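# Restock the low shelf missing a box, tape or sponge

## Task

Four low shelves should each end up with a cardboard box, a masking tape roll and a yellow sponge on top; one shelf lacks one of these. Take the desk's spare of the missing kind and set it directly on that shelf's top surface, not resting on another item there. All other spares stay on the desk. The placed item must stay there without the robot holding it, and the robot must not fall over or be left leaning.

## Robot and tools

ROBOT. A LinearBot: an omnidirectional base with a column about 1.75 m high. A carriage rides the column over 1.0 m of travel (lift_m) and carries two identical six-joint arms, left and right, each with a two-finger gripper. Arm bases sit roughly 0.57 m + lift_m above the floor; carriage parts hang about 0.15 m lower. A hand reaches up to 0.78 m from its shoulder but only about 0.38 m below the arm base. The hand is about 0.16 m long and 0.1 m wide (0.14 m opened). Parked arm: joints 1-6 = 0, 0.05, 0.05, 1.45, 0, 0; parked, the robot is about 0.95 m wide by 0.7 m long. Cameras: carriage_camera is fixed, facing forward and tilted about 20 degrees down; left_wrist_camera and right_wrist_camera look out past the fingertips. Wheel motors are strong (7 N m). Loose objects may occasionally get a short push from outside.

FRAMES. Base frame: origin on the floor below the base centre, x forward, y left, z up. left_hand and right_hand give, in this frame, the point between that hand's finger pads; quat_wxyz rotates base axes into hand axes (hand z along the fingers, fingers open along hand y; (1,0,0,0) = hand pointing straight up with joints 1, 5, 6 at 0). Odometry frame = base frame at scene start; base_odometry counts wheel turns only, so slip looks like travel; heading is left-positive, -3.142 to 3.142.

execute_actions. Argument "actions": a list holding one action or nothing (empty = just report). An action has "base", "joints" or both, started together. "base" holds exactly one relative move, measured from where the base last reported itself: {"translate_m": d} forward-positive metres, -2 to 2; {"strafe_m": d} left-positive metres, -2 to 2; {"rotate_rad": d} counter-clockwise-positive radians, -6.3 to 6.3. "joints" is one dictionary keyed by joint name with absolute targets (not offsets): lift_m 0 to 1 m; for each arm (left_ and right_ prefixes, same ranges) joint1_rad -2.617 to 3.054 (yaw about vertical, 0 forward, positive left), joint2_rad 0 to 3.141 (shoulder: 0 upper arm back and level, 1.57 vertical, 3.14 forward and level), joint3_rad 0 to 3.141 (elbow: 0 folded, 3.14 straight), joint4_rad -1.57 to 1.57 (wrist pitch, positive lifts fingertips), joint5_rad -1.57 to 1.57 (wrist yaw, positive swings fingertips to the RIGHT), joint6_rad -2.094 to 2.094 (roll about the finger axis, positive clockwise seen from the forearm), gripper_m 0 to 0.093 m pad gap. Any single action lasts at most 15 s. Omitted joints or base may keep pushing toward older targets. Unknown keys or out-of-range numbers get the whole call refused with no motion. "cameras": list of camera names or "all"; omitted/null = all, [] = none. Example: {"base": {"translate_m": 0.3}, "joints": {"lift_m": 0.5}}.

wait: "seconds" 0 to 10; commands nothing, returns state and images.
zoom_image: "camera" plus "region" [x0, y0, x1, y1] in pixels of that camera's latest 504x504 image, top-left origin, region at most 504 by 504.
finished_scene: "scene" (integer, 1 or 2) ends the current scene irreversibly; its result says whether the goal was met. Replying without any tool call also ends things.

RESULTS. joint_positions report joints (done tolerances e.g. lift ±0.004, joint1 ±0.02, gripper ±0.004). base_status/joint_status per motion: "done" (for the base, wheels turned the full amount even if slipping; a 1-2 mm move may stop short yet say done), "off_target" (resting away from target, may still push; normal for a gripper holding something), "contact_stop"/"time_out" (target dropped, holds in place), "not_followed" with a "joint command not followed" line and "cause:" (arm targets withheld, typically because the arm would come within millimetres of itself or the other arm; they may be retried on later actions). on_its_own lists uncommanded behaviour; "held at" is the held target, not the actual position. motor_effort: percent of max, positive toward higher joint values, bracket = peak; readings carry fixed and random error. Falling lift effort while lowering means a hand or load is resting on something; a drive_wheels value at rest above its free-move level means the base is pressing on something. "ARM HIT" means an arm struck the robot hard. MOTOR HOT appears from 75 °C; OVER-TEMPERATURE FAULT at 90 °C stops that arm 10 s, and at 100 °C the arm goes limp and falls; affected keys show "limit_stop_at_motor_heat" and need re-sending. Outstretched arms heat quickly even empty.

CAMERAS. Pinhole+radial, 504x504; carriage_camera K fx=fy=251.608, cx 250.985, cy 251.231, at about [0.173, -0.003, 1.292] in the base frame at the start. Calibration is slightly off per scene; wrist-camera poses inherit joint-reading errors.

CAUTIONS. The robot can topple and cannot recover; nothing reports lean except images. Risk rises with a high carriage, stretched arms, loads (about 1.5 kg per hand with both arms forward), pulling, and sudden stops. Hand readings drift at long reach; a level hand sags 10-17 cm under 1 kg. Grippers squeeze about 45-60 N per pad. Arms have no contact stop and snap to targets once freed; base and lift stops come late or not at all, and the base may coast about 0.3 m after an arm touches something. After a blocked drive, back off about 0.2 m along the reverse path (or turn back), repeat if still pressed. Beware the base sliding under a table edge the column then strikes; reversing into one can tip the robot. To free withheld arms, move only the withheld arm clear first, then the other. Never let the arms collide or press on each other. Avoid drops, slips, slams and hard pushes, and do not leave the item held by the robot.

Each tool is called after "Call:" as name(argument=value, ...) on one line, values as JSON.

## Session

Call:
execute_actions(actions=[])

Scene clock: 0.00 s.
base_odometry: x=+0.000 y=+0.000 heading=+0.000 (m, m, rad; odometry frame)
base_status: not commanded
joint_positions: lift_m=+0.297 left_joint1_rad=-0.010 left_joint2_rad=+0.062 left_joint3_rad=+0.029 left_joint4_rad=+1.485 left_joint5_rad=+0.012 left_joint6_rad=-0.060 left_gripper_m=+0.094 right_joint1_rad=-0.003 right_joint2_rad=+0.051 right_joint3_rad=+0.050 right_joint4_rad=+1.483 right_joint5_rad=+0.030 right_joint6_rad=-0.040 right_gripper_m=+0.094
joint_status: not commanded
motor_effort: lift_m=+30 drive_wheels=+2 (%)
left_hand: x=+0.3068 y=+0.3350 z=+1.3081 quat_wxyz=(+0.998, +0.004, +0.060, -0.035) (m; base frame)
right_hand: x=+0.2975 y=-0.3426 z=+1.3139 quat_wxyz=(+0.999, +0.014, +0.045, -0.022) (m; base frame)
pictures: carriage_camera, left_wrist_camera, right_wrist_camera
Images, in order (width x height): carriage_camera 504x504, left_wrist_camera 504x504, right_wrist_camera 504x504.

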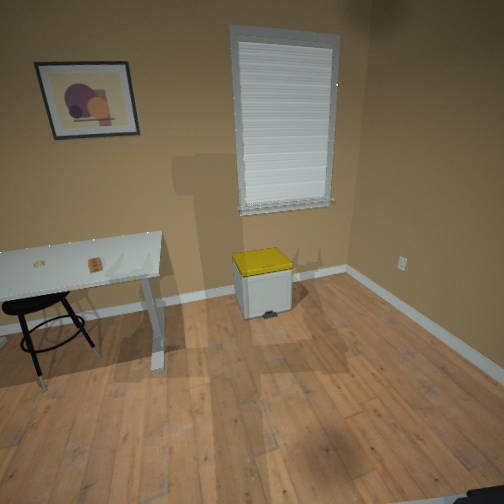

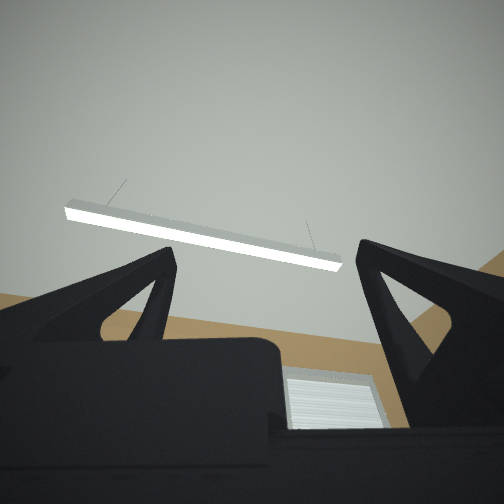

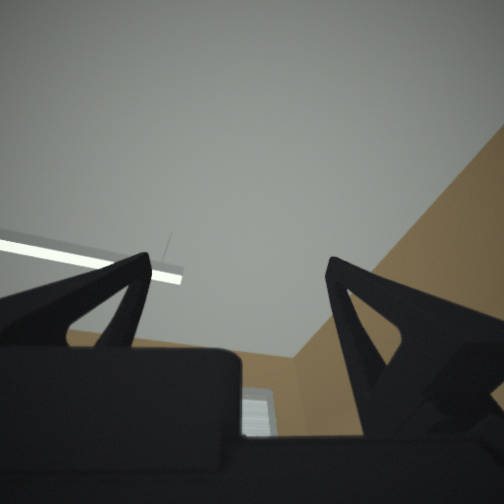

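Call:
execute_actions(actions=[{"base":{"rotate_rad":0.9}}], cameras=["carriage_camera"])

Call:
execute_actions(actions=[{"base":{"rotate_rad":1.2}}], cameras=["carriage_camera"])

Call:
execute_actions(actions=[{"base":{"rotate_rad":1.2}}], cameras=["carriage_camera"])

Call:
execute_actions(actions=[{"base":{"rotate_rad":1.2}}], cameras=["carriage_camera"])

Scene clock: 2.60 s.
base_odometry: x=+0.000 y=+0.000 heading=+0.900 (m, m, rad; odometry frame)
base_status: done
joint_positions: lift_m=+0.297 left_joint1_rad=-0.010 left_joint2_rad=+0.062 left_joint3_rad=+0.029 left_joint4_rad=+1.485 left_joint5_rad=+0.012 left_joint6_rad=-0.060 left_gripper_m=+0.094 right_joint1_rad=-0.003 right_joint2_rad=+0.051 right_joint3_rad=+0.050 right_joint4_rad=+1.482 right_joint5_rad=+0.030 right_joint6_rad=-0.040 right_gripper_m=+0.094
joint_status: not commanded
motor_effort: lift_m=+28(29) drive_wheels=+4(12) (%)
left_hand: x=+0.3067 y=+0.3350 z=+1.3081 quat_wxyz=(+0.998, +0.004, +0.060, -0.035) (m; base frame)
right_hand: x=+0.2976 y=-0.3426 z=+1.3139 quat_wxyz=(+0.999, +0.014, +0.045, -0.022) (m; base frame)
pictures: carriage_camera
Images, in order (width x height): carriage_camera 504x504.

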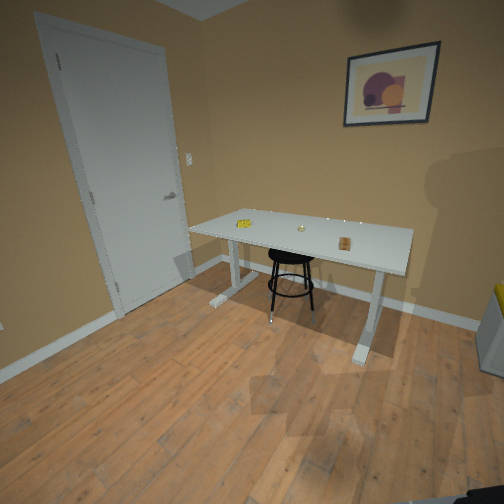

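Scene clock: 5.33 s.
base_odometry: x=+0.000 y=+0.000 heading=+2.100 (m, m, rad; odometry frame)
base_status: done
joint_positions: lift_m=+0.297 left_joint1_rad=-0.010 left_joint2_rad=+0.062 left_joint3_rad=+0.029 left_joint4_rad=+1.485 left_joint5_rad=+0.012 left_joint6_rad=-0.060 left_gripper_m=+0.094 right_joint1_rad=-0.003 right_joint2_rad=+0.051 right_joint3_rad=+0.050 right_joint4_rad=+1.482 right_joint5_rad=+0.030 right_joint6_rad=-0.040 right_gripper_m=+0.094
joint_status: not commanded
motor_effort: lift_m=+28(30) drive_wheels=+4(11) (%)
left_hand: x=+0.3066 y=+0.3350 z=+1.3081 quat_wxyz=(+0.998, +0.005, +0.059, -0.035) (m; base frame)
right_hand: x=+0.2977 y=-0.3426 z=+1.3139 quat_wxyz=(+0.999, +0.014, +0.046, -0.022) (m; base frame)
pictures: carriage_camera
Images, in order (width x height): carriage_camera 504x504.

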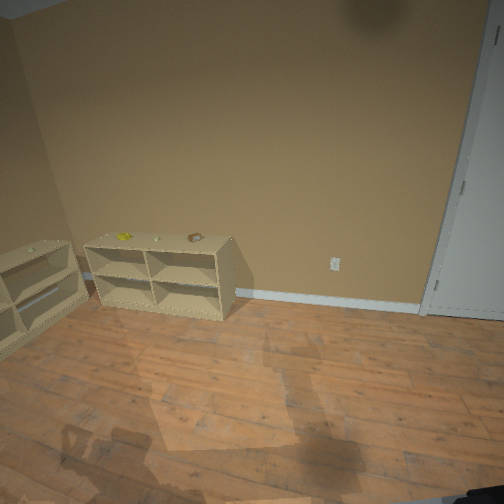

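Scene clock: 8.07 s.
base_odometry: x=+0.000 y=+0.000 heading=-2.984 (m, m, rad; odometry frame)
base_status: done
joint_positions: lift_m=+0.297 left_joint1_rad=-0.010 left_joint2_rad=+0.062 left_joint3_rad=+0.029 left_joint4_rad=+1.485 left_joint5_rad=+0.012 left_joint6_rad=-0.060 left_gripper_m=+0.094 right_joint1_rad=-0.003 right_joint2_rad=+0.051 right_joint3_rad=+0.050 right_joint4_rad=+1.481 right_joint5_rad=+0.030 right_joint6_rad=-0.040 right_gripper_m=+0.094
joint_status: not commanded
motor_effort: lift_m=+31(29) drive_wheels=+4(10) (%)
left_hand: x=+0.3066 y=+0.3350 z=+1.3081 quat_wxyz=(+0.998, +0.005, +0.059, -0.035) (m; base frame)
right_hand: x=+0.2979 y=-0.3426 z=+1.3138 quat_wxyz=(+0.999, +0.014, +0.046, -0.022) (m; base frame)
pictures: carriage_camera
Images, in order (width x height): carriage_camera 504x504.

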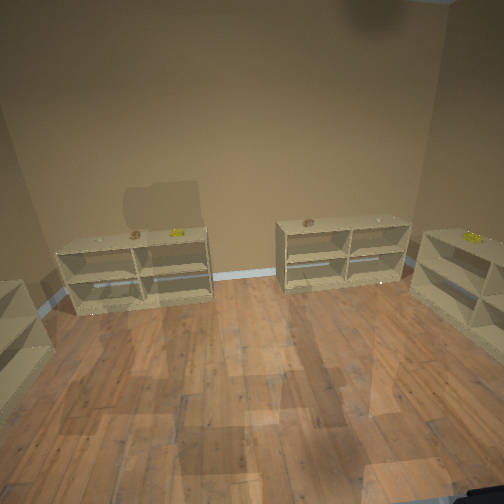

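Scene clock: 10.80 s.
base_odometry: x=+0.000 y=+0.000 heading=-1.784 (m, m, rad; odometry frame)
base_status: done
joint_positions: lift_m=+0.297 left_joint1_rad=-0.010 left_joint2_rad=+0.062 left_joint3_rad=+0.029 left_joint4_rad=+1.485 left_joint5_rad=+0.012 left_joint6_rad=-0.060 left_gripper_m=+0.094 right_joint1_rad=-0.003 right_joint2_rad=+0.051 right_joint3_rad=+0.050 right_joint4_rad=+1.480 right_joint5_rad=+0.030 right_joint6_rad=-0.040 right_gripper_m=+0.094
joint_status: not commanded
motor_effort: lift_m=+28(27) drive_wheels=+4(11) (%)
left_hand: x=+0.3066 y=+0.3350 z=+1.3081 quat_wxyz=(+0.998, +0.005, +0.059, -0.035) (m; base frame)
right_hand: x=+0.2980 y=-0.3426 z=+1.3138 quat_wxyz=(+0.999, +0.014, +0.046, -0.022) (m; base frame)
pictures: carriage_camera
Images, in order (width x height): carriage_camera 504x504.

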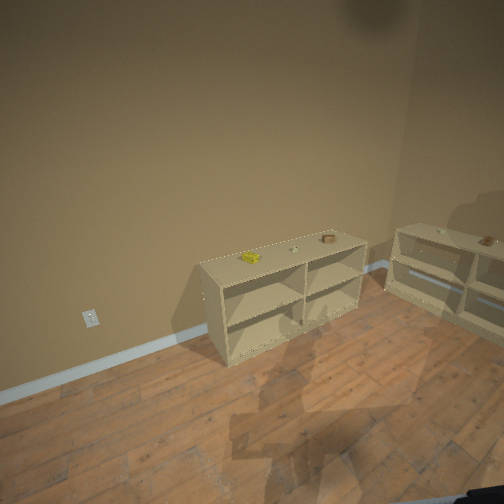

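Call:
execute_actions(actions=[{"base":{"rotate_rad":-1.5}}], cameras=["carriage_camera"])

Call:
zoom_image(camera="carriage_camera", region=[120, 180, 420, 330])

Scene clock: 14.13 s.
base_odometry: x=+0.000 y=+0.000 heading=+2.999 (m, m, rad; odometry frame)
base_status: done
joint_positions: lift_m=+0.297 left_joint1_rad=-0.010 left_joint2_rad=+0.062 left_joint3_rad=+0.029 left_joint4_rad=+1.483 left_joint5_rad=+0.012 left_joint6_rad=-0.060 left_gripper_m=+0.094 right_joint1_rad=-0.003 right_joint2_rad=+0.051 right_joint3_rad=+0.050 right_joint4_rad=+1.480 right_joint5_rad=+0.030 right_joint6_rad=-0.040 right_gripper_m=+0.094
joint_status: not commanded
motor_effort: lift_m=+29(29) drive_wheels=+3(15) (%)
left_hand: x=+0.3072 y=+0.3350 z=+1.3081 quat_wxyz=(+0.998, +0.004, +0.061, -0.035) (m; base frame)
right_hand: x=+0.2982 y=-0.3426 z=+1.3138 quat_wxyz=(+0.999, +0.014, +0.047, -0.022) (m; base frame)
pictures: carriage_camera
Images, in order (width x height): carriage_camera 504x504.

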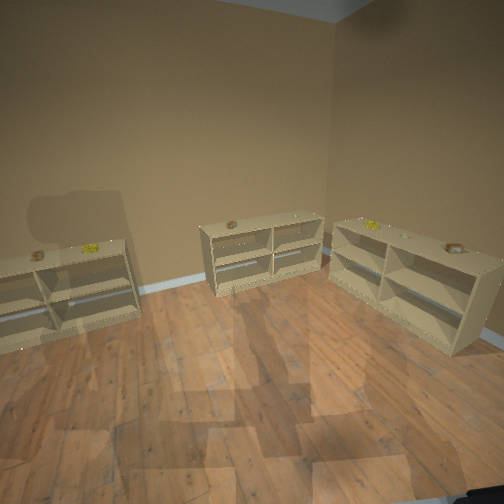

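Region (120, 180, 420, 330) of carriage_camera's 504x504 image, scaled by 1.680, with more detail than that image has.

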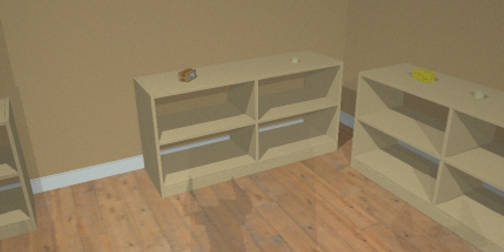

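Call:
execute_actions(actions=[{"base":{"rotate_rad":-2.72}}], cameras=[])

Call:
execute_actions(actions=[{"base":{"strafe_m":1.0}}], cameras=["carriage_camera"])

Call:
execute_actions(actions=[{"base":{"translate_m":0.6}}], cameras=["carriage_camera"])

Scene clock: 19.77 s.
base_odometry: x=+0.000 y=+0.000 heading=+0.280 (m, m, rad; odometry frame)
base_status: done
joint_positions: lift_m=+0.297 left_joint1_rad=-0.010 left_joint2_rad=+0.062 left_joint3_rad=+0.029 left_joint4_rad=+1.480 left_joint5_rad=+0.012 left_joint6_rad=-0.060 left_gripper_m=+0.094 right_joint1_rad=-0.003 right_joint2_rad=+0.051 right_joint3_rad=+0.050 right_joint4_rad=+1.480 right_joint5_rad=+0.030 right_joint6_rad=-0.040 right_gripper_m=+0.094
joint_status: not commanded
motor_effort: lift_m=+30(29) drive_wheels=+4(11) (%)
left_hand: x=+0.3079 y=+0.3350 z=+1.3080 quat_wxyz=(+0.997, +0.004, +0.062, -0.035) (m; base frame)
right_hand: x=+0.2982 y=-0.3426 z=+1.3138 quat_wxyz=(+0.999, +0.014, +0.047, -0.022) (m; base frame)
pictures: none
No camera images: the call's "cameras" was empty. Leave "cameras" out to get every camera's image.

Scene clock: 24.03 s.
base_odometry: x=-0.275 y=+0.961 heading=+0.279 (m, m, rad; odometry frame)
base_status: done
joint_positions: lift_m=+0.297 left_joint1_rad=-0.010 left_joint2_rad=+0.062 left_joint3_rad=+0.029 left_joint4_rad=+1.480 left_joint5_rad=+0.012 left_joint6_rad=-0.060 left_gripper_m=+0.094 right_joint1_rad=-0.003 right_joint2_rad=+0.051 right_joint3_rad=+0.050 right_joint4_rad=+1.480 right_joint5_rad=+0.030 right_joint6_rad=-0.040 right_gripper_m=+0.094
joint_status: not commanded
motor_effort: lift_m=+28(30) drive_wheels=-5(13) (%)
left_hand: x=+0.3079 y=+0.3350 z=+1.3080 quat_wxyz=(+0.997, +0.004, +0.062, -0.035) (m; base frame)
right_hand: x=+0.2982 y=-0.3426 z=+1.3138 quat_wxyz=(+0.999, +0.014, +0.047, -0.022) (m; base frame)
pictures: carriage_camera
Images, in order (width x height): carriage_camera 504x504.

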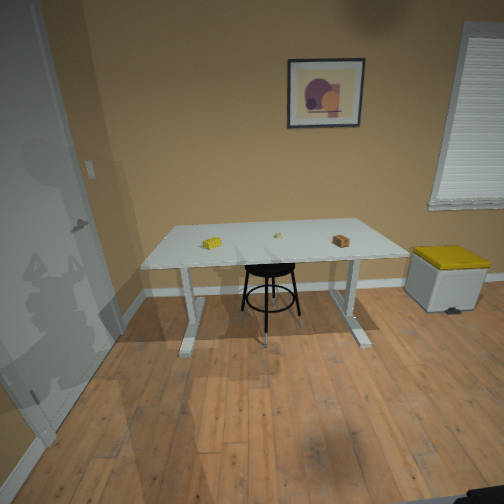

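Scene clock: 27.40 s.
base_odometry: x=+0.301 y=+1.127 heading=+0.280 (m, m, rad; odometry frame)
base_status: done
joint_positions: lift_m=+0.297 left_joint1_rad=-0.010 left_joint2_rad=+0.062 left_joint3_rad=+0.029 left_joint4_rad=+1.482 left_joint5_rad=+0.012 left_joint6_rad=-0.060 left_gripper_m=+0.094 right_joint1_rad=-0.003 right_joint2_rad=+0.051 right_joint3_rad=+0.050 right_joint4_rad=+1.482 right_joint5_rad=+0.030 right_joint6_rad=-0.040 right_gripper_m=+0.094
joint_status: not commanded
motor_effort: lift_m=+30(28) drive_wheels=-4(10) (%)
left_hand: x=+0.3075 y=+0.3350 z=+1.3080 quat_wxyz=(+0.997, +0.004, +0.061, -0.035) (m; base frame)
right_hand: x=+0.2977 y=-0.3426 z=+1.3139 quat_wxyz=(+0.999, +0.014, +0.046, -0.022) (m; base frame)
pictures: carriage_camera
Images, in order (width x height): carriage_camera 504x504.

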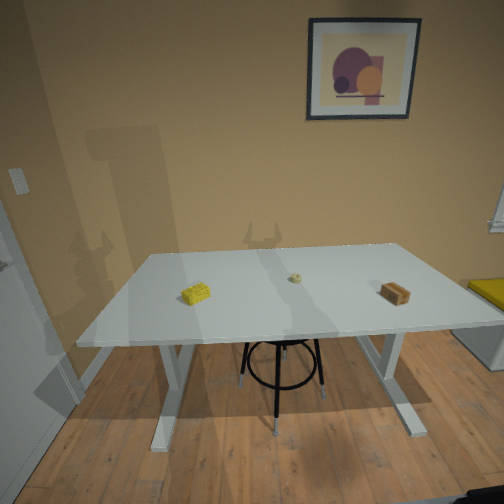

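Call:
zoom_image(camera="carriage_camera", region=[160, 260, 240, 330])

Region (160, 260, 240, 330) of carriage_camera's 504x504 image, scaled by 6.300, with more detail than that image has; it fills the top 441 rows of this view, and the rest is white.

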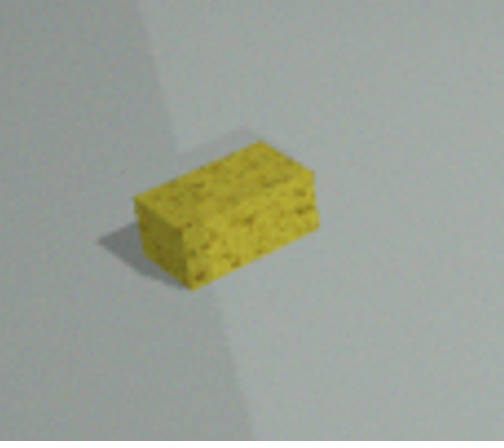

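Call:
execute_actions(actions=[{"joints":{"lift_m":0.45,"left_joint2_rad":1.6,"left_joint3_rad":1.0,"left_joint4_rad":-0.97,"left_joint1_rad":0,"left_joint5_rad":0,"left_joint6_rad":0}}])

Scene clock: 30.27 s.
base_odometry: x=+0.301 y=+1.127 heading=+0.280 (m, m, rad; odometry frame)
base_status: not commanded
joint_positions: lift_m=+0.450 left_joint1_rad=-0.010 left_joint2_rad=+1.598 left_joint3_rad=+0.983 left_joint4_rad=-0.969 left_joint5_rad=+0.003 left_joint6_rad=-0.006 left_gripper_m=+0.094 right_joint1_rad=-0.003 right_joint2_rad=+0.051 right_joint3_rad=+0.050 right_joint4_rad=+1.482 right_joint5_rad=+0.030 right_joint6_rad=-0.040 right_gripper_m=+0.094
joint_status: all done
motor_effort: lift_m=+26(34) drive_wheels=-4(4) (%)
left_hand: x=+0.5328 y=+0.3344 z=+1.0746 quat_wxyz=(-0.006, +0.002, +1.000, -0.001) (m; base frame)
right_hand: x=+0.2977 y=-0.3426 z=+1.4670 quat_wxyz=(+0.999, +0.014, +0.046, -0.022) (m; base frame)
pictures: carriage_camera, left_wrist_camera, right_wrist_camera
camera_calibration (this result's frames):
carriage_camera: T_world_to_cam=[[-0.015215, -0.998299, -0.0562836, 0.0810888], [-0.387308, 0.0577798, -0.920138, 1.39712], [0.921825, 0.0077992, -0.387528, 0.400862], [0, 0, 0, 1]] pos_world=[0.172826, -0.00290108, 1.44546]
left_wrist_camera: T_world_to_cam=[[-0.0258615, -0.999613, -0.0102788, 0.36848], [-0.789328, 0.0141095, 0.61381, -0.246875], [-0.613427, 0.0239874, -0.789387, 1.2877], [0, 0, 0, 1]] pos_world=[0.604574, 0.340932, 1.17181]
right_wrist_camera: T_world_to_cam=[[-0.0870072, -0.995005, -0.0489323, -0.253727], [0.778191, -0.0372173, -0.626923, 0.686183], [0.621971, -0.0926255, 0.777543, -1.2314], [0, 0, 0, 1]] pos_world=[0.209838, -0.340981, 1.37524]
Images, in order (width x height): carriage_camera 504x504, left_wrist_camera 504x504, right_wrist_camera 504x504.

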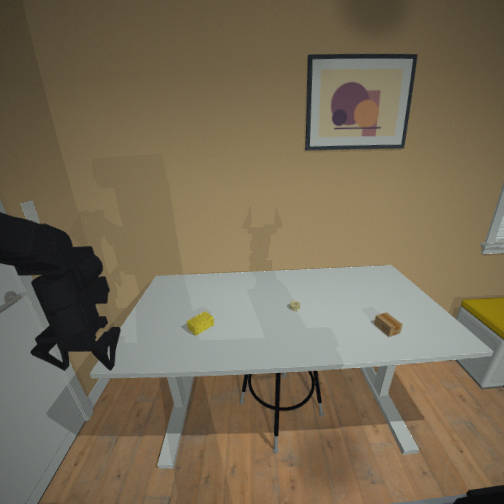

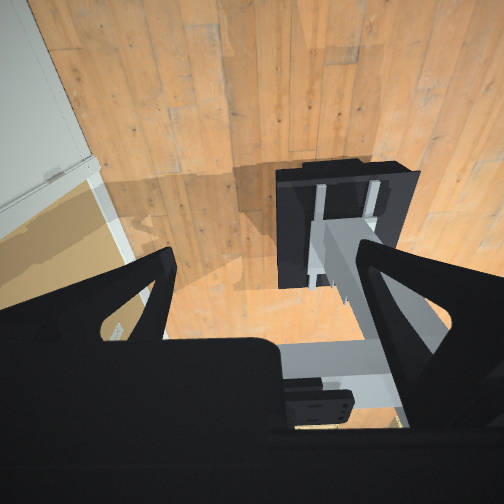

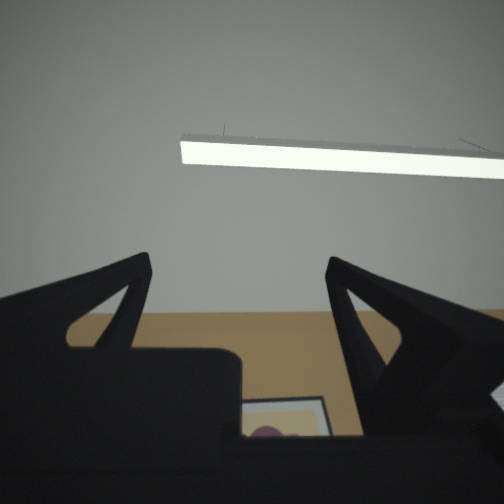

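Call:
execute_actions(actions=[{"base":{"translate_m":0.35}}], cameras=["carriage_camera","left_wrist_camera"])

Scene clock: 33.40 s.
base_odometry: x=+0.638 y=+1.224 heading=+0.280 (m, m, rad; odometry frame)
base_status: done
joint_positions: lift_m=+0.450 left_joint1_rad=-0.010 left_joint2_rad=+1.598 left_joint3_rad=+0.983 left_joint4_rad=-0.969 left_joint5_rad=+0.003 left_joint6_rad=-0.006 left_gripper_m=+0.094 right_joint1_rad=-0.003 right_joint2_rad=+0.051 right_joint3_rad=+0.050 right_joint4_rad=+1.482 right_joint5_rad=+0.030 right_joint6_rad=-0.040 right_gripper_m=+0.094
joint_status: not commanded
motor_effort: lift_m=+26(28) drive_wheels=-4(11) (%)
left_hand: x=+0.5327 y=+0.3344 z=+1.0746 quat_wxyz=(-0.007, +0.002, +1.000, -0.001) (m; base frame)
right_hand: x=+0.2977 y=-0.3426 z=+1.4670 quat_wxyz=(+0.999, +0.014, +0.045, -0.022) (m; base frame)
pictures: carriage_camera, left_wrist_camera
camera_calibration (this result's frames):
carriage_camera: T_world_to_cam=[[-0.015215, -0.998299, -0.0562836, 0.0810888], [-0.387308, 0.0577798, -0.920138, 1.39712], [0.921825, 0.0077992, -0.387528, 0.400862], [0, 0, 0, 1]] pos_world=[0.172826, -0.00290108, 1.44546]
left_wrist_camera: T_world_to_cam=[[-0.0258654, -0.999613, -0.0102726, 0.368474], [-0.789093, 0.0141072, 0.614111, -0.247397], [-0.613728, 0.0239903, -0.789153, 1.28755], [0, 0, 0, 1]] pos_world=[0.604518, 0.340933, 1.17179]
Images, in order (width x height): carriage_camera 504x504, left_wrist_camera 504x504.

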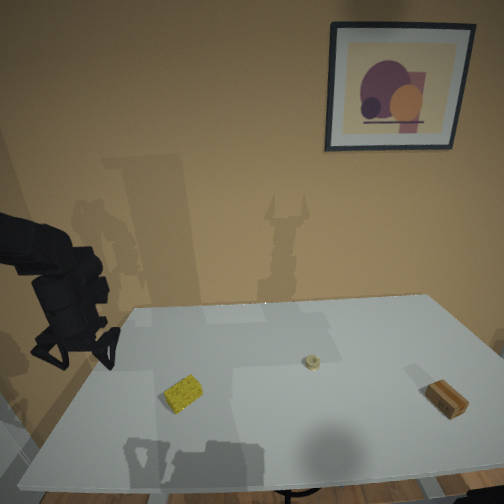

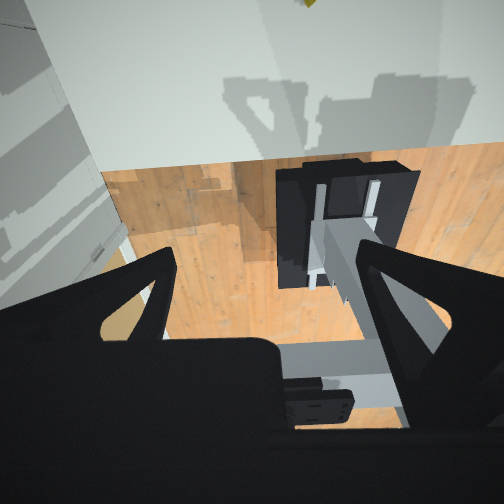

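Call:
zoom_image(camera="carriage_camera", region=[140, 360, 230, 430])

Region (140, 360, 230, 430) of carriage_camera's 504x504 image, scaled by 5.600, with more detail than that image has.

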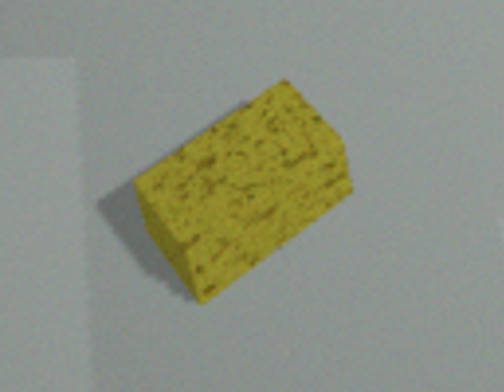

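Call:
execute_actions(actions=[{"base":{"translate_m":0.1},"joints":{"left_joint1_rad":-0.243,"left_joint2_rad":2.505,"left_joint3_rad":1.281,"left_joint4_rad":-0.347,"left_joint5_rad":0,"left_joint6_rad":0.59}}], cameras=["carriage_camera","left_wrist_camera"])

Scene clock: 35.87 s.
base_odometry: x=+0.734 y=+1.252 heading=+0.280 (m, m, rad; odometry frame)
base_status: done
joint_positions: lift_m=+0.450 left_joint1_rad=-0.247 left_joint2_rad=+2.505 left_joint3_rad=+1.288 left_joint4_rad=-0.351 left_joint5_rad=+0.001 left_joint6_rad=+0.583 left_gripper_m=+0.095 right_joint1_rad=-0.003 right_joint2_rad=+0.051 right_joint3_rad=+0.050 right_joint4_rad=+1.481 right_joint5_rad=+0.030 right_joint6_rad=-0.040 right_gripper_m=+0.094
joint_status: all done
motor_effort: lift_m=+27(27) drive_wheels=-4(12) (%)
left_hand: x=+0.6366 y=+0.2456 z=+0.8507 quat_wxyz=(+0.001, +0.403, +0.915, +0.000) (m; base frame)
right_hand: x=+0.2978 y=-0.3426 z=+1.4669 quat_wxyz=(+0.999, +0.014, +0.046, -0.022) (m; base frame)
pictures: carriage_camera, left_wrist_camera
camera_calibration (this result's frames):
carriage_camera: T_world_to_cam=[[-0.015215, -0.998299, -0.0562836, 0.0810866], [-0.387308, 0.0577798, -0.920138, 1.39709], [0.921825, 0.0077992, -0.387528, 0.400847], [0, 0, 0, 1]] pos_world=[0.172826, -0.00290108, 1.44542]
left_wrist_camera: T_world_to_cam=[[-0.753014, -0.657864, -0.0135685, 0.661872], [-0.53175, 0.596255, 0.601434, -0.322673], [-0.387571, 0.460103, -0.798808, 0.933898], [0, 0, 0, 1]] pos_world=[0.68877, 0.198127, 0.949052]
Images, in order (width x height): carriage_camera 504x504, left_wrist_camera 504x504.

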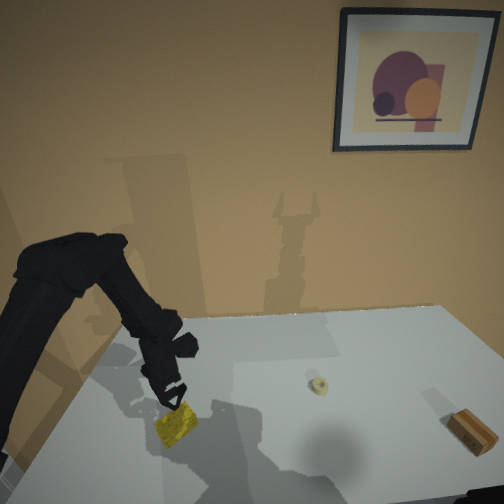

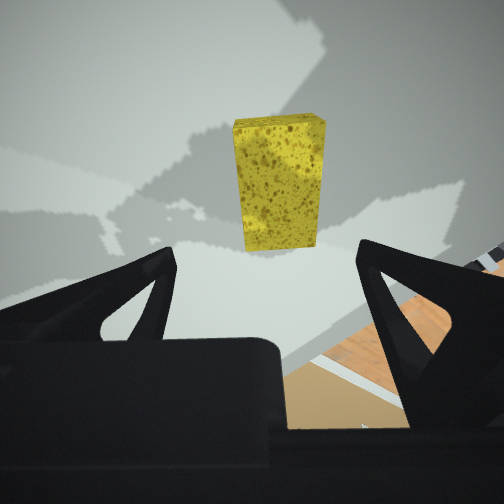

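Call:
zoom_image(camera="left_wrist_camera", region=[150, 90, 400, 300])

Region (150, 90, 400, 300) of left_wrist_camera's 504x504 image, scaled by 2.016, with more detail than that image has; it fills the top 423 rows of this view, and the rest is white.

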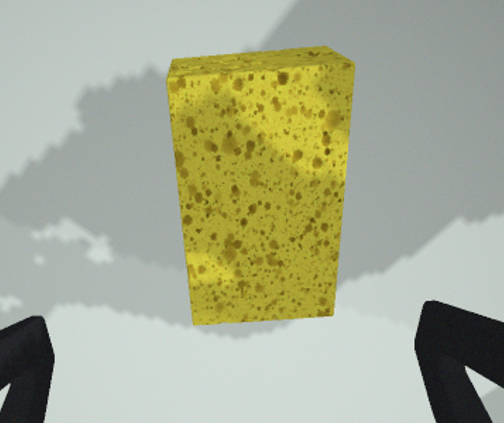

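Call:
execute_actions(actions=[{"joints":{"left_joint1_rad":-0.243,"left_joint2_rad":2.629,"left_joint3_rad":1.217,"left_joint4_rad":-0.159,"left_joint5_rad":0,"left_joint6_rad":0.53}}], cameras=["left_wrist_camera"])

Scene clock: 37.77 s.
base_odometry: x=+0.734 y=+1.252 heading=+0.280 (m, m, rad; odometry frame)
base_status: not commanded
joint_positions: lift_m=+0.450 left_joint1_rad=-0.247 left_joint2_rad=+2.640 left_joint3_rad=+1.220 left_joint4_rad=-0.170 left_joint5_rad=+0.001 left_joint6_rad=+0.535 left_gripper_m=+0.095 right_joint1_rad=-0.003 right_joint2_rad=+0.051 right_joint3_rad=+0.050 right_joint4_rad=+1.481 right_joint5_rad=+0.030 right_joint6_rad=-0.040 right_gripper_m=+0.094
joint_status: all done
motor_effort: lift_m=+28(28) drive_wheels=-4(4) (%)
left_hand: x=+0.6068 y=+0.2531 z=+0.7969 quat_wxyz=(-0.009, +0.381, +0.924, -0.002) (m; base frame)
right_hand: x=+0.2978 y=-0.3426 z=+1.4669 quat_wxyz=(+0.999, +0.014, +0.046, -0.022) (m; base frame)
pictures: left_wrist_camera
camera_calibration (this result's frames):
left_wrist_camera: T_world_to_cam=[[-0.720697, -0.693246, -0.0025434, 0.624246], [-0.54758, 0.567006, 0.615354, -0.3047], [-0.425149, 0.444877, -0.788247, 0.894195], [0, 0, 0, 1]] pos_world=[0.663211, 0.207716, 0.893933]
Images, in order (width x height): left_wrist_camera 504x504.

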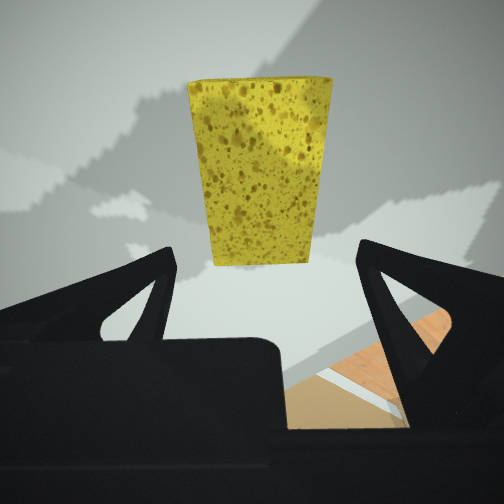

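Call:
execute_actions(actions=[{"joints":{"lift_m":0.385}}], cameras=["carriage_camera","left_wrist_camera"])

Scene clock: 38.63 s.
base_odometry: x=+0.734 y=+1.252 heading=+0.280 (m, m, rad; odometry frame)
base_status: not commanded
joint_positions: lift_m=+0.385 left_joint1_rad=-0.247 left_joint2_rad=+2.633 left_joint3_rad=+1.220 left_joint4_rad=-0.161 left_joint5_rad=+0.001 left_joint6_rad=+0.535 left_gripper_m=+0.095 right_joint1_rad=-0.003 right_joint2_rad=+0.051 right_joint3_rad=+0.050 right_joint4_rad=+1.481 right_joint5_rad=+0.030 right_joint6_rad=-0.040 right_gripper_m=+0.094
joint_status: all done
motor_effort: lift_m=+27(30) drive_wheels=-4(4) (%)
left_hand: x=+0.6110 y=+0.2521 z=+0.7339 quat_wxyz=(-0.002, +0.381, +0.924, -0.001) (m; base frame)
right_hand: x=+0.2978 y=-0.3426 z=+1.4018 quat_wxyz=(+0.999, +0.014, +0.046, -0.022) (m; base frame)
pictures: carriage_camera, left_wrist_camera
camera_calibration (this result's frames):
carriage_camera: T_world_to_cam=[[-0.015215, -0.998299, -0.0562836, 0.0774231], [-0.387308, 0.0577798, -0.920138, 1.3372], [0.921825, 0.0077992, -0.387528, 0.375623], [0, 0, 0, 1]] pos_world=[0.172826, -0.00290108, 1.38033]
left_wrist_camera: T_world_to_cam=[[-0.720604, -0.693269, -0.0104138, 0.632107], [-0.556384, 0.569229, 0.605322, -0.250849], [-0.413724, 0.441992, -0.795912, 0.846173], [0, 0, 0, 1]] pos_world=[0.666012, 0.207009, 0.831906]
Images, in order (width x height): carriage_camera 504x504, left_wrist_camera 504x504.

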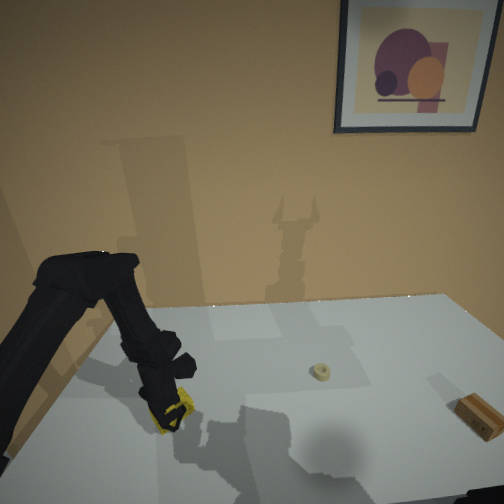

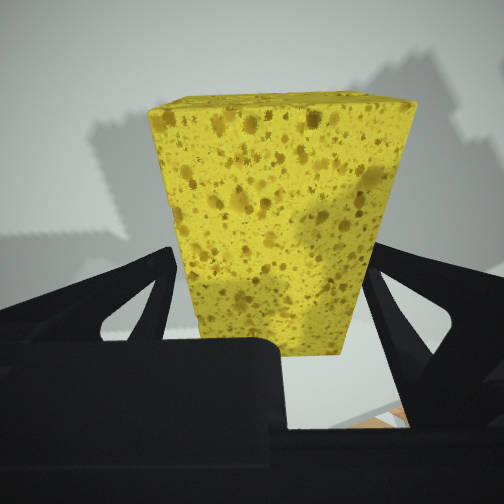

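Call:
execute_actions(actions=[{"joints":{"lift_m":0.372}}], cameras=["left_wrist_camera"])

Scene clock: 39.27 s.
base_odometry: x=+0.734 y=+1.252 heading=+0.280 (m, m, rad; odometry frame)
base_status: not commanded
joint_positions: lift_m=+0.372 left_joint1_rad=-0.248 left_joint2_rad=+2.612 left_joint3_rad=+1.220 left_joint4_rad=-0.169 left_joint5_rad=-0.005 left_joint6_rad=+0.533 left_gripper_m=+0.094 right_joint1_rad=-0.003 right_joint2_rad=+0.051 right_joint3_rad=+0.050 right_joint4_rad=+1.482 right_joint5_rad=+0.030 right_joint6_rad=-0.040 right_gripper_m=+0.094
joint_status: all done
motor_effort: lift_m=+27(33) drive_wheels=+3(4) (%)
left_hand: x=+0.6167 y=+0.2514 z=+0.7281 quat_wxyz=(+0.005, +0.381, +0.925, +0.003) (m; base frame)
right_hand: x=+0.2977 y=-0.3426 z=+1.3890 quat_wxyz=(+0.999, +0.014, +0.046, -0.022) (m; base frame)
pictures: left_wrist_camera
camera_calibration (this result's frames):
left_wrist_camera: T_world_to_cam=[[-0.720065, -0.693513, -0.0233713, 0.644785], [-0.565808, 0.567306, 0.598352, -0.232445], [-0.401707, 0.444076, -0.800892, 0.839872], [0, 0, 0, 1]] pos_world=[0.670149, 0.206068, 0.8268]
Images, in order (width x height): left_wrist_camera 504x504.

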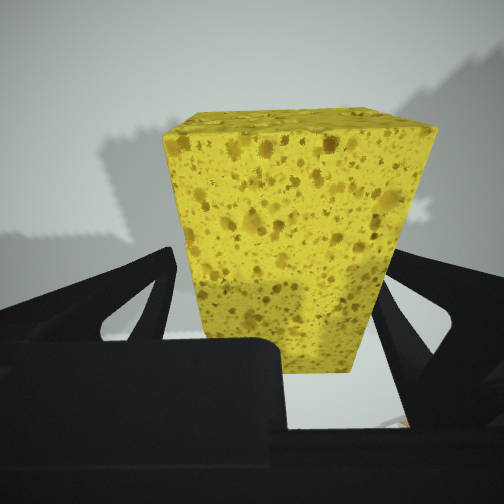

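Call:
execute_actions(actions=[{"joints":{"lift_m":0.382,"left_gripper_m":0.04}}], cameras=["carriage_camera","left_wrist_camera"])

Scene clock: 40.07 s.
base_odometry: x=+0.734 y=+1.252 heading=+0.280 (m, m, rad; odometry frame)
base_status: not commanded
joint_positions: lift_m=+0.382 left_joint1_rad=-0.248 left_joint2_rad=+2.622 left_joint3_rad=+1.220 left_joint4_rad=-0.160 left_joint5_rad=-0.004 left_joint6_rad=+0.533 left_gripper_m=+0.059 right_joint1_rad=-0.003 right_joint2_rad=+0.051 right_joint3_rad=+0.050 right_joint4_rad=+1.482 right_joint5_rad=+0.030 right_joint6_rad=-0.040 right_gripper_m=+0.094
joint_status: left_gripper_m off_target (ended at +0.059, target +0.040); the others done
motor_effort: lift_m=+27(32) drive_wheels=+3(5) (%)
left_hand: x=+0.6154 y=+0.2516 z=+0.7348 quat_wxyz=(+0.004, +0.381, +0.925, +0.003) (m; base frame)
right_hand: x=+0.2976 y=-0.3426 z=+1.3989 quat_wxyz=(+0.999, +0.014, +0.045, -0.022) (m; base frame)
pictures: carriage_camera, left_wrist_camera
camera_calibration (this result's frames):
carriage_camera: T_world_to_cam=[[-0.015215, -0.998299, -0.0562836, 0.0772586], [-0.387308, 0.0577798, -0.920138, 1.33451], [0.921825, 0.0077992, -0.387528, 0.37449], [0, 0, 0, 1]] pos_world=[0.172826, -0.00290108, 1.3774]
left_wrist_camera: T_world_to_cam=[[-0.720099, -0.693518, -0.0221198, 0.643268], [-0.565027, 0.567584, 0.598826, -0.238141], [-0.402742, 0.443712, -0.800574, 0.845116], [0, 0, 0, 1]] pos_world=[0.669024, 0.206295, 0.833412]
Images, in order (width x height): carriage_camera 504x504, left_wrist_camera 504x504.

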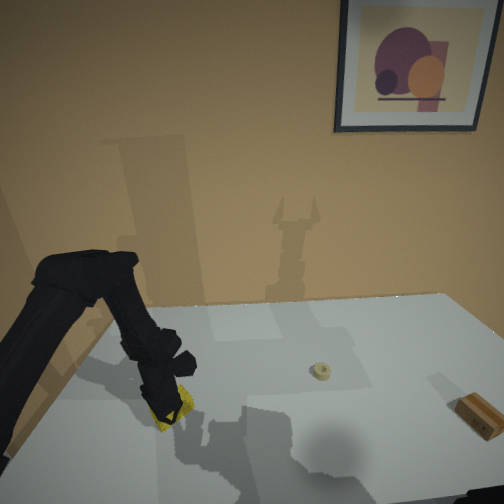

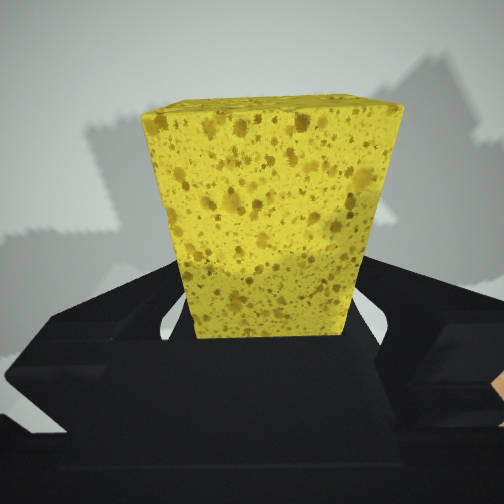

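Call:
execute_actions(actions=[{"joints":{"lift_m":0.47,"left_gripper_m":0.045}}], cameras=["carriage_camera","left_wrist_camera"])

Call:
execute_actions(actions=[{"base":{"translate_m":-0.5},"joints":{"left_joint1_rad":0,"left_joint2_rad":1.3,"left_joint3_rad":0.7,"left_joint4_rad":-0.97,"left_joint6_rad":0,"left_gripper_m":0.045}}], cameras=["carriage_camera","left_wrist_camera"])

Scene clock: 41.10 s.
base_odometry: x=+0.734 y=+1.252 heading=+0.280 (m, m, rad; odometry frame)
base_status: not commanded
joint_positions: lift_m=+0.470 left_joint1_rad=-0.248 left_joint2_rad=+2.630 left_joint3_rad=+1.220 left_joint4_rad=-0.159 left_joint5_rad=-0.004 left_joint6_rad=+0.533 left_gripper_m=+0.059 right_joint1_rad=-0.003 right_joint2_rad=+0.051 right_joint3_rad=+0.050 right_joint4_rad=+1.482 right_joint5_rad=+0.030 right_joint6_rad=-0.040 right_gripper_m=+0.094
joint_status: left_gripper_m off_target (ended at +0.059, target +0.045); the others done
motor_effort: lift_m=+27(36) drive_wheels=+3(4) (%)
left_hand: x=+0.6126 y=+0.2521 z=+0.8200 quat_wxyz=(+0.001, +0.381, +0.925, +0.002) (m; base frame)
right_hand: x=+0.2976 y=-0.3426 z=+1.4869 quat_wxyz=(+0.999, +0.014, +0.045, -0.022) (m; base frame)
pictures: carriage_camera, left_wrist_camera
camera_calibration (this result's frames):
carriage_camera: T_world_to_cam=[[-0.015215, -0.998299, -0.0562836, 0.0822108], [-0.387308, 0.0577798, -0.920138, 1.41547], [0.921825, 0.0077992, -0.387528, 0.408587], [0, 0, 0, 1]] pos_world=[0.172826, -0.00290108, 1.46539]
left_wrist_camera: T_world_to_cam=[[-0.720259, -0.693491, -0.0172459, 0.639647], [-0.560242, 0.566847, 0.603998, -0.298042], [-0.409091, 0.444697, -0.796799, 0.912515], [0, 0, 0, 1]] pos_world=[0.667038, 0.206741, 0.918139]
Images, in order (width x height): carriage_camera 504x504, left_wrist_camera 504x504.

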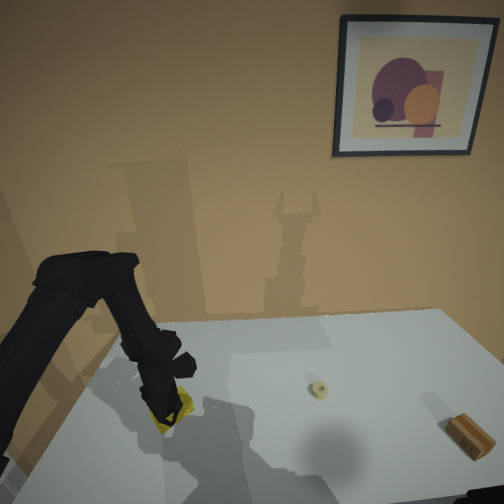

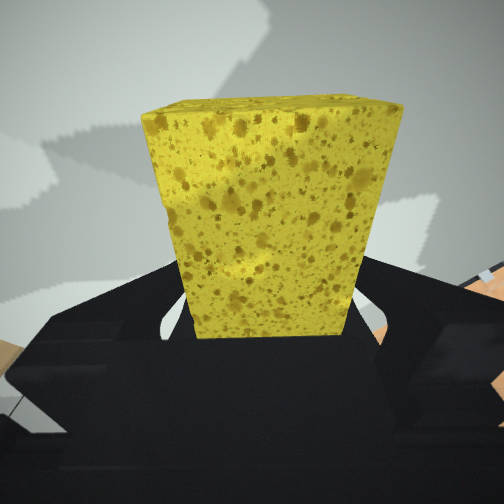

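Scene clock: 44.20 s.
base_odometry: x=+0.253 y=+1.113 heading=+0.281 (m, m, rad; odometry frame)
base_status: done
joint_positions: lift_m=+0.470 left_joint1_rad=+0.008 left_joint2_rad=+1.311 left_joint3_rad=+0.714 left_joint4_rad=-0.969 left_joint5_rad=-0.001 left_joint6_rad=+0.006 left_gripper_m=+0.059 right_joint1_rad=-0.003 right_joint2_rad=+0.051 right_joint3_rad=+0.050 right_joint4_rad=+1.482 right_joint5_rad=+0.030 right_joint6_rad=-0.040 right_gripper_m=+0.094
joint_status: left_gripper_m off_target (ended at +0.059, target +0.045); the others done
motor_effort: lift_m=+29(27) drive_wheels=-5(18) (%)
left_hand: x=+0.4640 y=+0.3392 z=+1.0901 quat_wxyz=(+0.003, -0.001, +1.000, +0.001) (m; base frame)
right_hand: x=+0.2977 y=-0.3426 z=+1.4869 quat_wxyz=(+0.999, +0.014, +0.045, -0.022) (m; base frame)
pictures: carriage_camera, left_wrist_camera
camera_calibration (this result's frames):
carriage_camera: T_world_to_cam=[[-0.015215, -0.998299, -0.0562836, 0.0822107], [-0.387308, 0.0577798, -0.920138, 1.41547], [0.921825, 0.0077992, -0.387528, 0.408587], [0, 0, 0, 1]] pos_world=[0.172826, -0.00290108, 1.46539]
left_wrist_camera: T_world_to_cam=[[-0.0206847, -0.999676, -0.0148491, 0.374252], [-0.800724, 0.0076708, 0.598984, -0.287124], [-0.598676, 0.0242798, -0.800623, 1.26296], [0, 0, 0, 1]] pos_world=[0.53394, 0.345669, 1.1887]
Images, in order (width x height): carriage_camera 504x504, left_wrist_camera 504x504.

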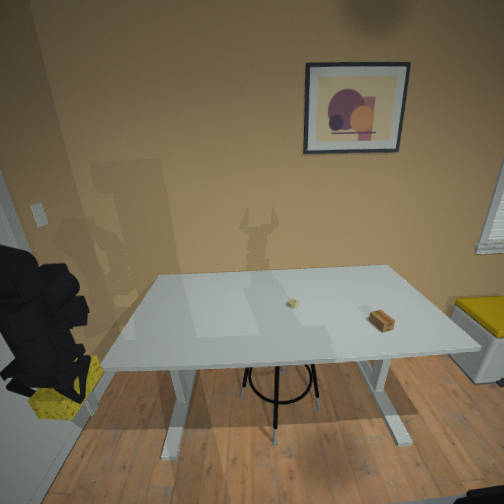

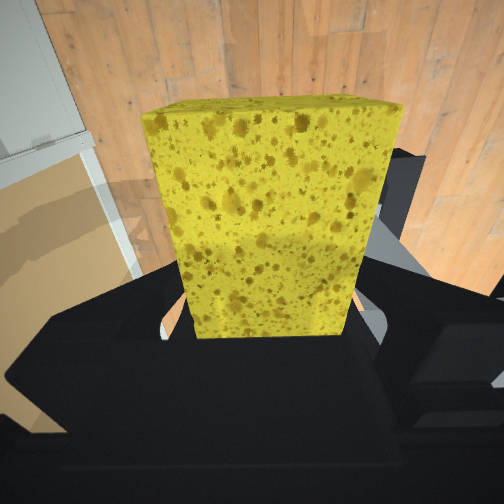

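Call:
execute_actions(actions=[{"base":{"rotate_rad":3.14},"joints":{"left_gripper_m":0.045}}], cameras=["carriage_camera"])

Call:
execute_actions(actions=[{"base":{"translate_m":1.7},"joints":{"left_gripper_m":0.045}}], cameras=["carriage_camera"])

Scene clock: 48.97 s.
base_odometry: x=+0.253 y=+1.113 heading=-2.862 (m, m, rad; odometry frame)
base_status: done
joint_positions: lift_m=+0.470 left_joint1_rad=+0.008 left_joint2_rad=+1.311 left_joint3_rad=+0.714 left_joint4_rad=-0.966 left_joint5_rad=-0.002 left_joint6_rad=+0.006 left_gripper_m=+0.059 right_joint1_rad=-0.003 right_joint2_rad=+0.051 right_joint3_rad=+0.050 right_joint4_rad=+1.480 right_joint5_rad=+0.030 right_joint6_rad=-0.040 right_gripper_m=+0.094
joint_status: left_gripper_m off_target (ended at +0.059, target +0.045)
motor_effort: lift_m=+29(30) drive_wheels=+4(13) (%)
left_hand: x=+0.4645 y=+0.3393 z=+1.0901 quat_wxyz=(+0.004, -0.001, +1.000, +0.001) (m; base frame)
right_hand: x=+0.2980 y=-0.3426 z=+1.4869 quat_wxyz=(+0.999, +0.014, +0.046, -0.022) (m; base frame)
pictures: carriage_camera
camera_calibration (this result's frames):
carriage_camera: T_world_to_cam=[[-0.015215, -0.998299, -0.0562836, 0.0822107], [-0.387308, 0.0577798, -0.920138, 1.41547], [0.921825, 0.0077992, -0.387528, 0.408587], [0, 0, 0, 1]] pos_world=[0.172826, -0.00290108, 1.46539]
Images, in order (width x height): carriage_camera 504x504.

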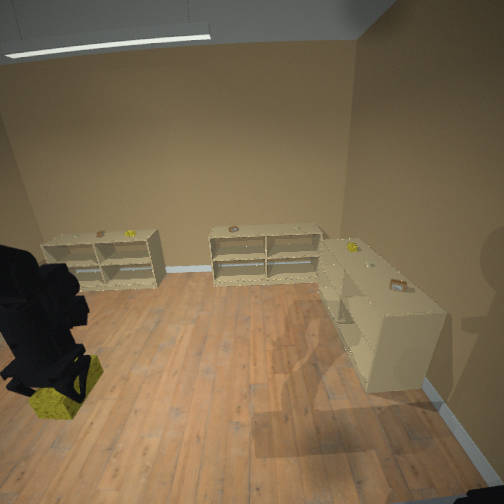

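Scene clock: 54.67 s.
base_odometry: x=-1.380 y=+0.643 heading=-2.862 (m, m, rad; odometry frame)
base_status: done
joint_positions: lift_m=+0.470 left_joint1_rad=+0.008 left_joint2_rad=+1.311 left_joint3_rad=+0.714 left_joint4_rad=-0.969 left_joint5_rad=-0.002 left_joint6_rad=+0.006 left_gripper_m=+0.059 right_joint1_rad=-0.003 right_joint2_rad=+0.051 right_joint3_rad=+0.050 right_joint4_rad=+1.481 right_joint5_rad=+0.030 right_joint6_rad=-0.040 right_gripper_m=+0.094
joint_status: left_gripper_m off_target (ended at +0.059, target +0.045)
motor_effort: lift_m=+28(27) drive_wheels=-5(16) (%)
left_hand: x=+0.4640 y=+0.3393 z=+1.0901 quat_wxyz=(+0.003, -0.001, +1.000, +0.001) (m; base frame)
right_hand: x=+0.2979 y=-0.3426 z=+1.4869 quat_wxyz=(+0.999, +0.014, +0.046, -0.022) (m; base frame)
pictures: carriage_camera
camera_calibration (this result's frames):
carriage_camera: T_world_to_cam=[[-0.015215, -0.998299, -0.0562836, 0.0822107], [-0.387308, 0.0577798, -0.920138, 1.41547], [0.921825, 0.0077992, -0.387528, 0.408587], [0, 0, 0, 1]] pos_world=[0.172826, -0.00290108, 1.46539]
Images, in order (width x height): carriage_camera 504x504.

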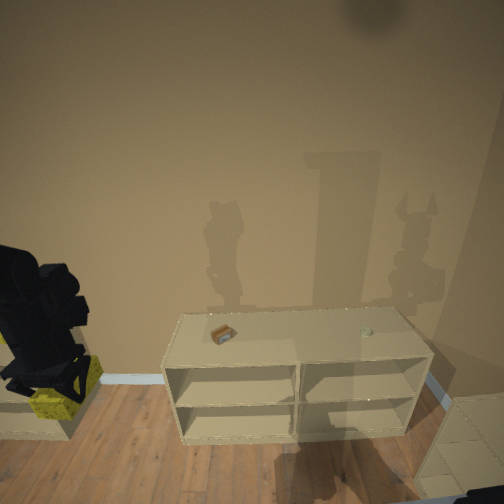

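Call:
execute_actions(actions=[{"base":{"strafe_m":-0.15},"joints":{"left_gripper_m":0.045,"lift_m":0.4}}], cameras=[])

Call:
execute_actions(actions=[{"base":{"translate_m":0.55},"joints":{"left_gripper_m":0.045}}], cameras=["carriage_camera","left_wrist_camera"])

Scene clock: 57.17 s.
base_odometry: x=-1.422 y=+0.787 heading=-2.862 (m, m, rad; odometry frame)
base_status: done
joint_positions: lift_m=+0.400 left_joint1_rad=+0.008 left_joint2_rad=+1.309 left_joint3_rad=+0.708 left_joint4_rad=-0.970 left_joint5_rad=-0.002 left_joint6_rad=+0.006 left_gripper_m=+0.059 right_joint1_rad=-0.003 right_joint2_rad=+0.051 right_joint3_rad=+0.050 right_joint4_rad=+1.481 right_joint5_rad=+0.030 right_joint6_rad=-0.040 right_gripper_m=+0.094
joint_status: left_gripper_m off_target (ended at +0.059, target +0.045); the others done
motor_effort: lift_m=+30(28) drive_wheels=+1(10) (%)
left_hand: x=+0.4617 y=+0.3392 z=+1.0188 quat_wxyz=(+0.000, -0.001, +1.000, +0.001) (m; base frame)
right_hand: x=+0.2979 y=-0.3425 z=+1.4168 quat_wxyz=(+0.999, +0.014, +0.046, -0.022) (m; base frame)
pictures: none
No camera images: the call's "cameras" was empty. Leave "cameras" out to get every camera's image.

Scene clock: 60.43 s.
base_odometry: x=-1.951 y=+0.636 heading=-2.862 (m, m, rad; odometry frame)
base_status: done
joint_positions: lift_m=+0.400 left_joint1_rad=+0.008 left_joint2_rad=+1.309 left_joint3_rad=+0.708 left_joint4_rad=-0.970 left_joint5_rad=-0.002 left_joint6_rad=+0.006 left_gripper_m=+0.059 right_joint1_rad=-0.003 right_joint2_rad=+0.051 right_joint3_rad=+0.050 right_joint4_rad=+1.481 right_joint5_rad=+0.030 right_joint6_rad=-0.040 right_gripper_m=+0.094
joint_status: left_gripper_m off_target (ended at +0.059, target +0.045)
motor_effort: lift_m=+30(29) drive_wheels=-5(11) (%)
left_hand: x=+0.4617 y=+0.3392 z=+1.0188 quat_wxyz=(+0.000, -0.001, +1.000, +0.001) (m; base frame)
right_hand: x=+0.2979 y=-0.3425 z=+1.4168 quat_wxyz=(+0.999, +0.014, +0.046, -0.022) (m; base frame)
pictures: carriage_camera, left_wrist_camera
camera_calibration (this result's frames):
carriage_camera: T_world_to_cam=[[-0.015215, -0.998299, -0.0562836, 0.0782644], [-0.387308, 0.0577798, -0.920138, 1.35095], [0.921825, 0.0077992, -0.387528, 0.381415], [0, 0, 0, 1]] pos_world=[0.172826, -0.00290108, 1.39527]
left_wrist_camera: T_world_to_cam=[[-0.0207807, -0.999671, -0.0150424, 0.37343], [-0.796821, 0.00747278, 0.604169, -0.253256], [-0.603858, 0.0245412, -0.796714, 1.20275], [0, 0, 0, 1]] pos_world=[0.532252, 0.345683, 1.11688]
Images, in order (width x height): carriage_camera 504x504, left_wrist_camera 504x504.

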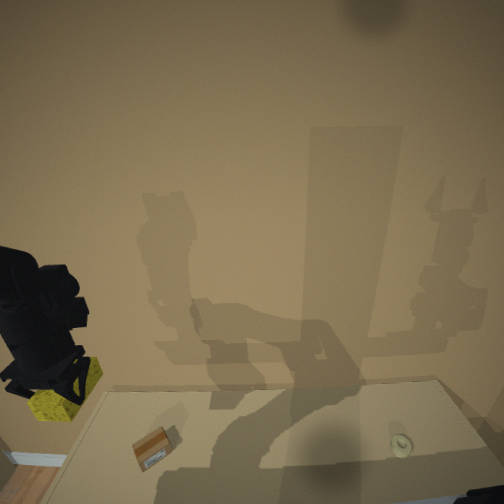

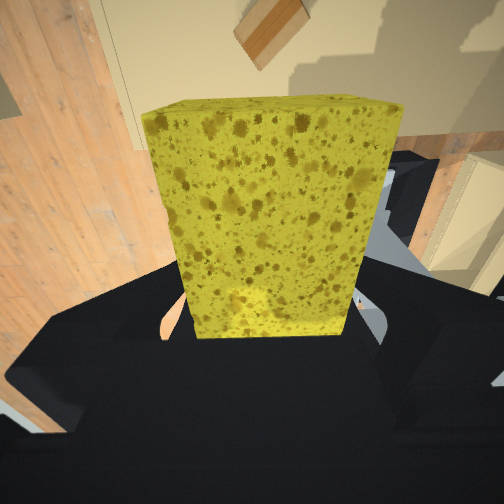

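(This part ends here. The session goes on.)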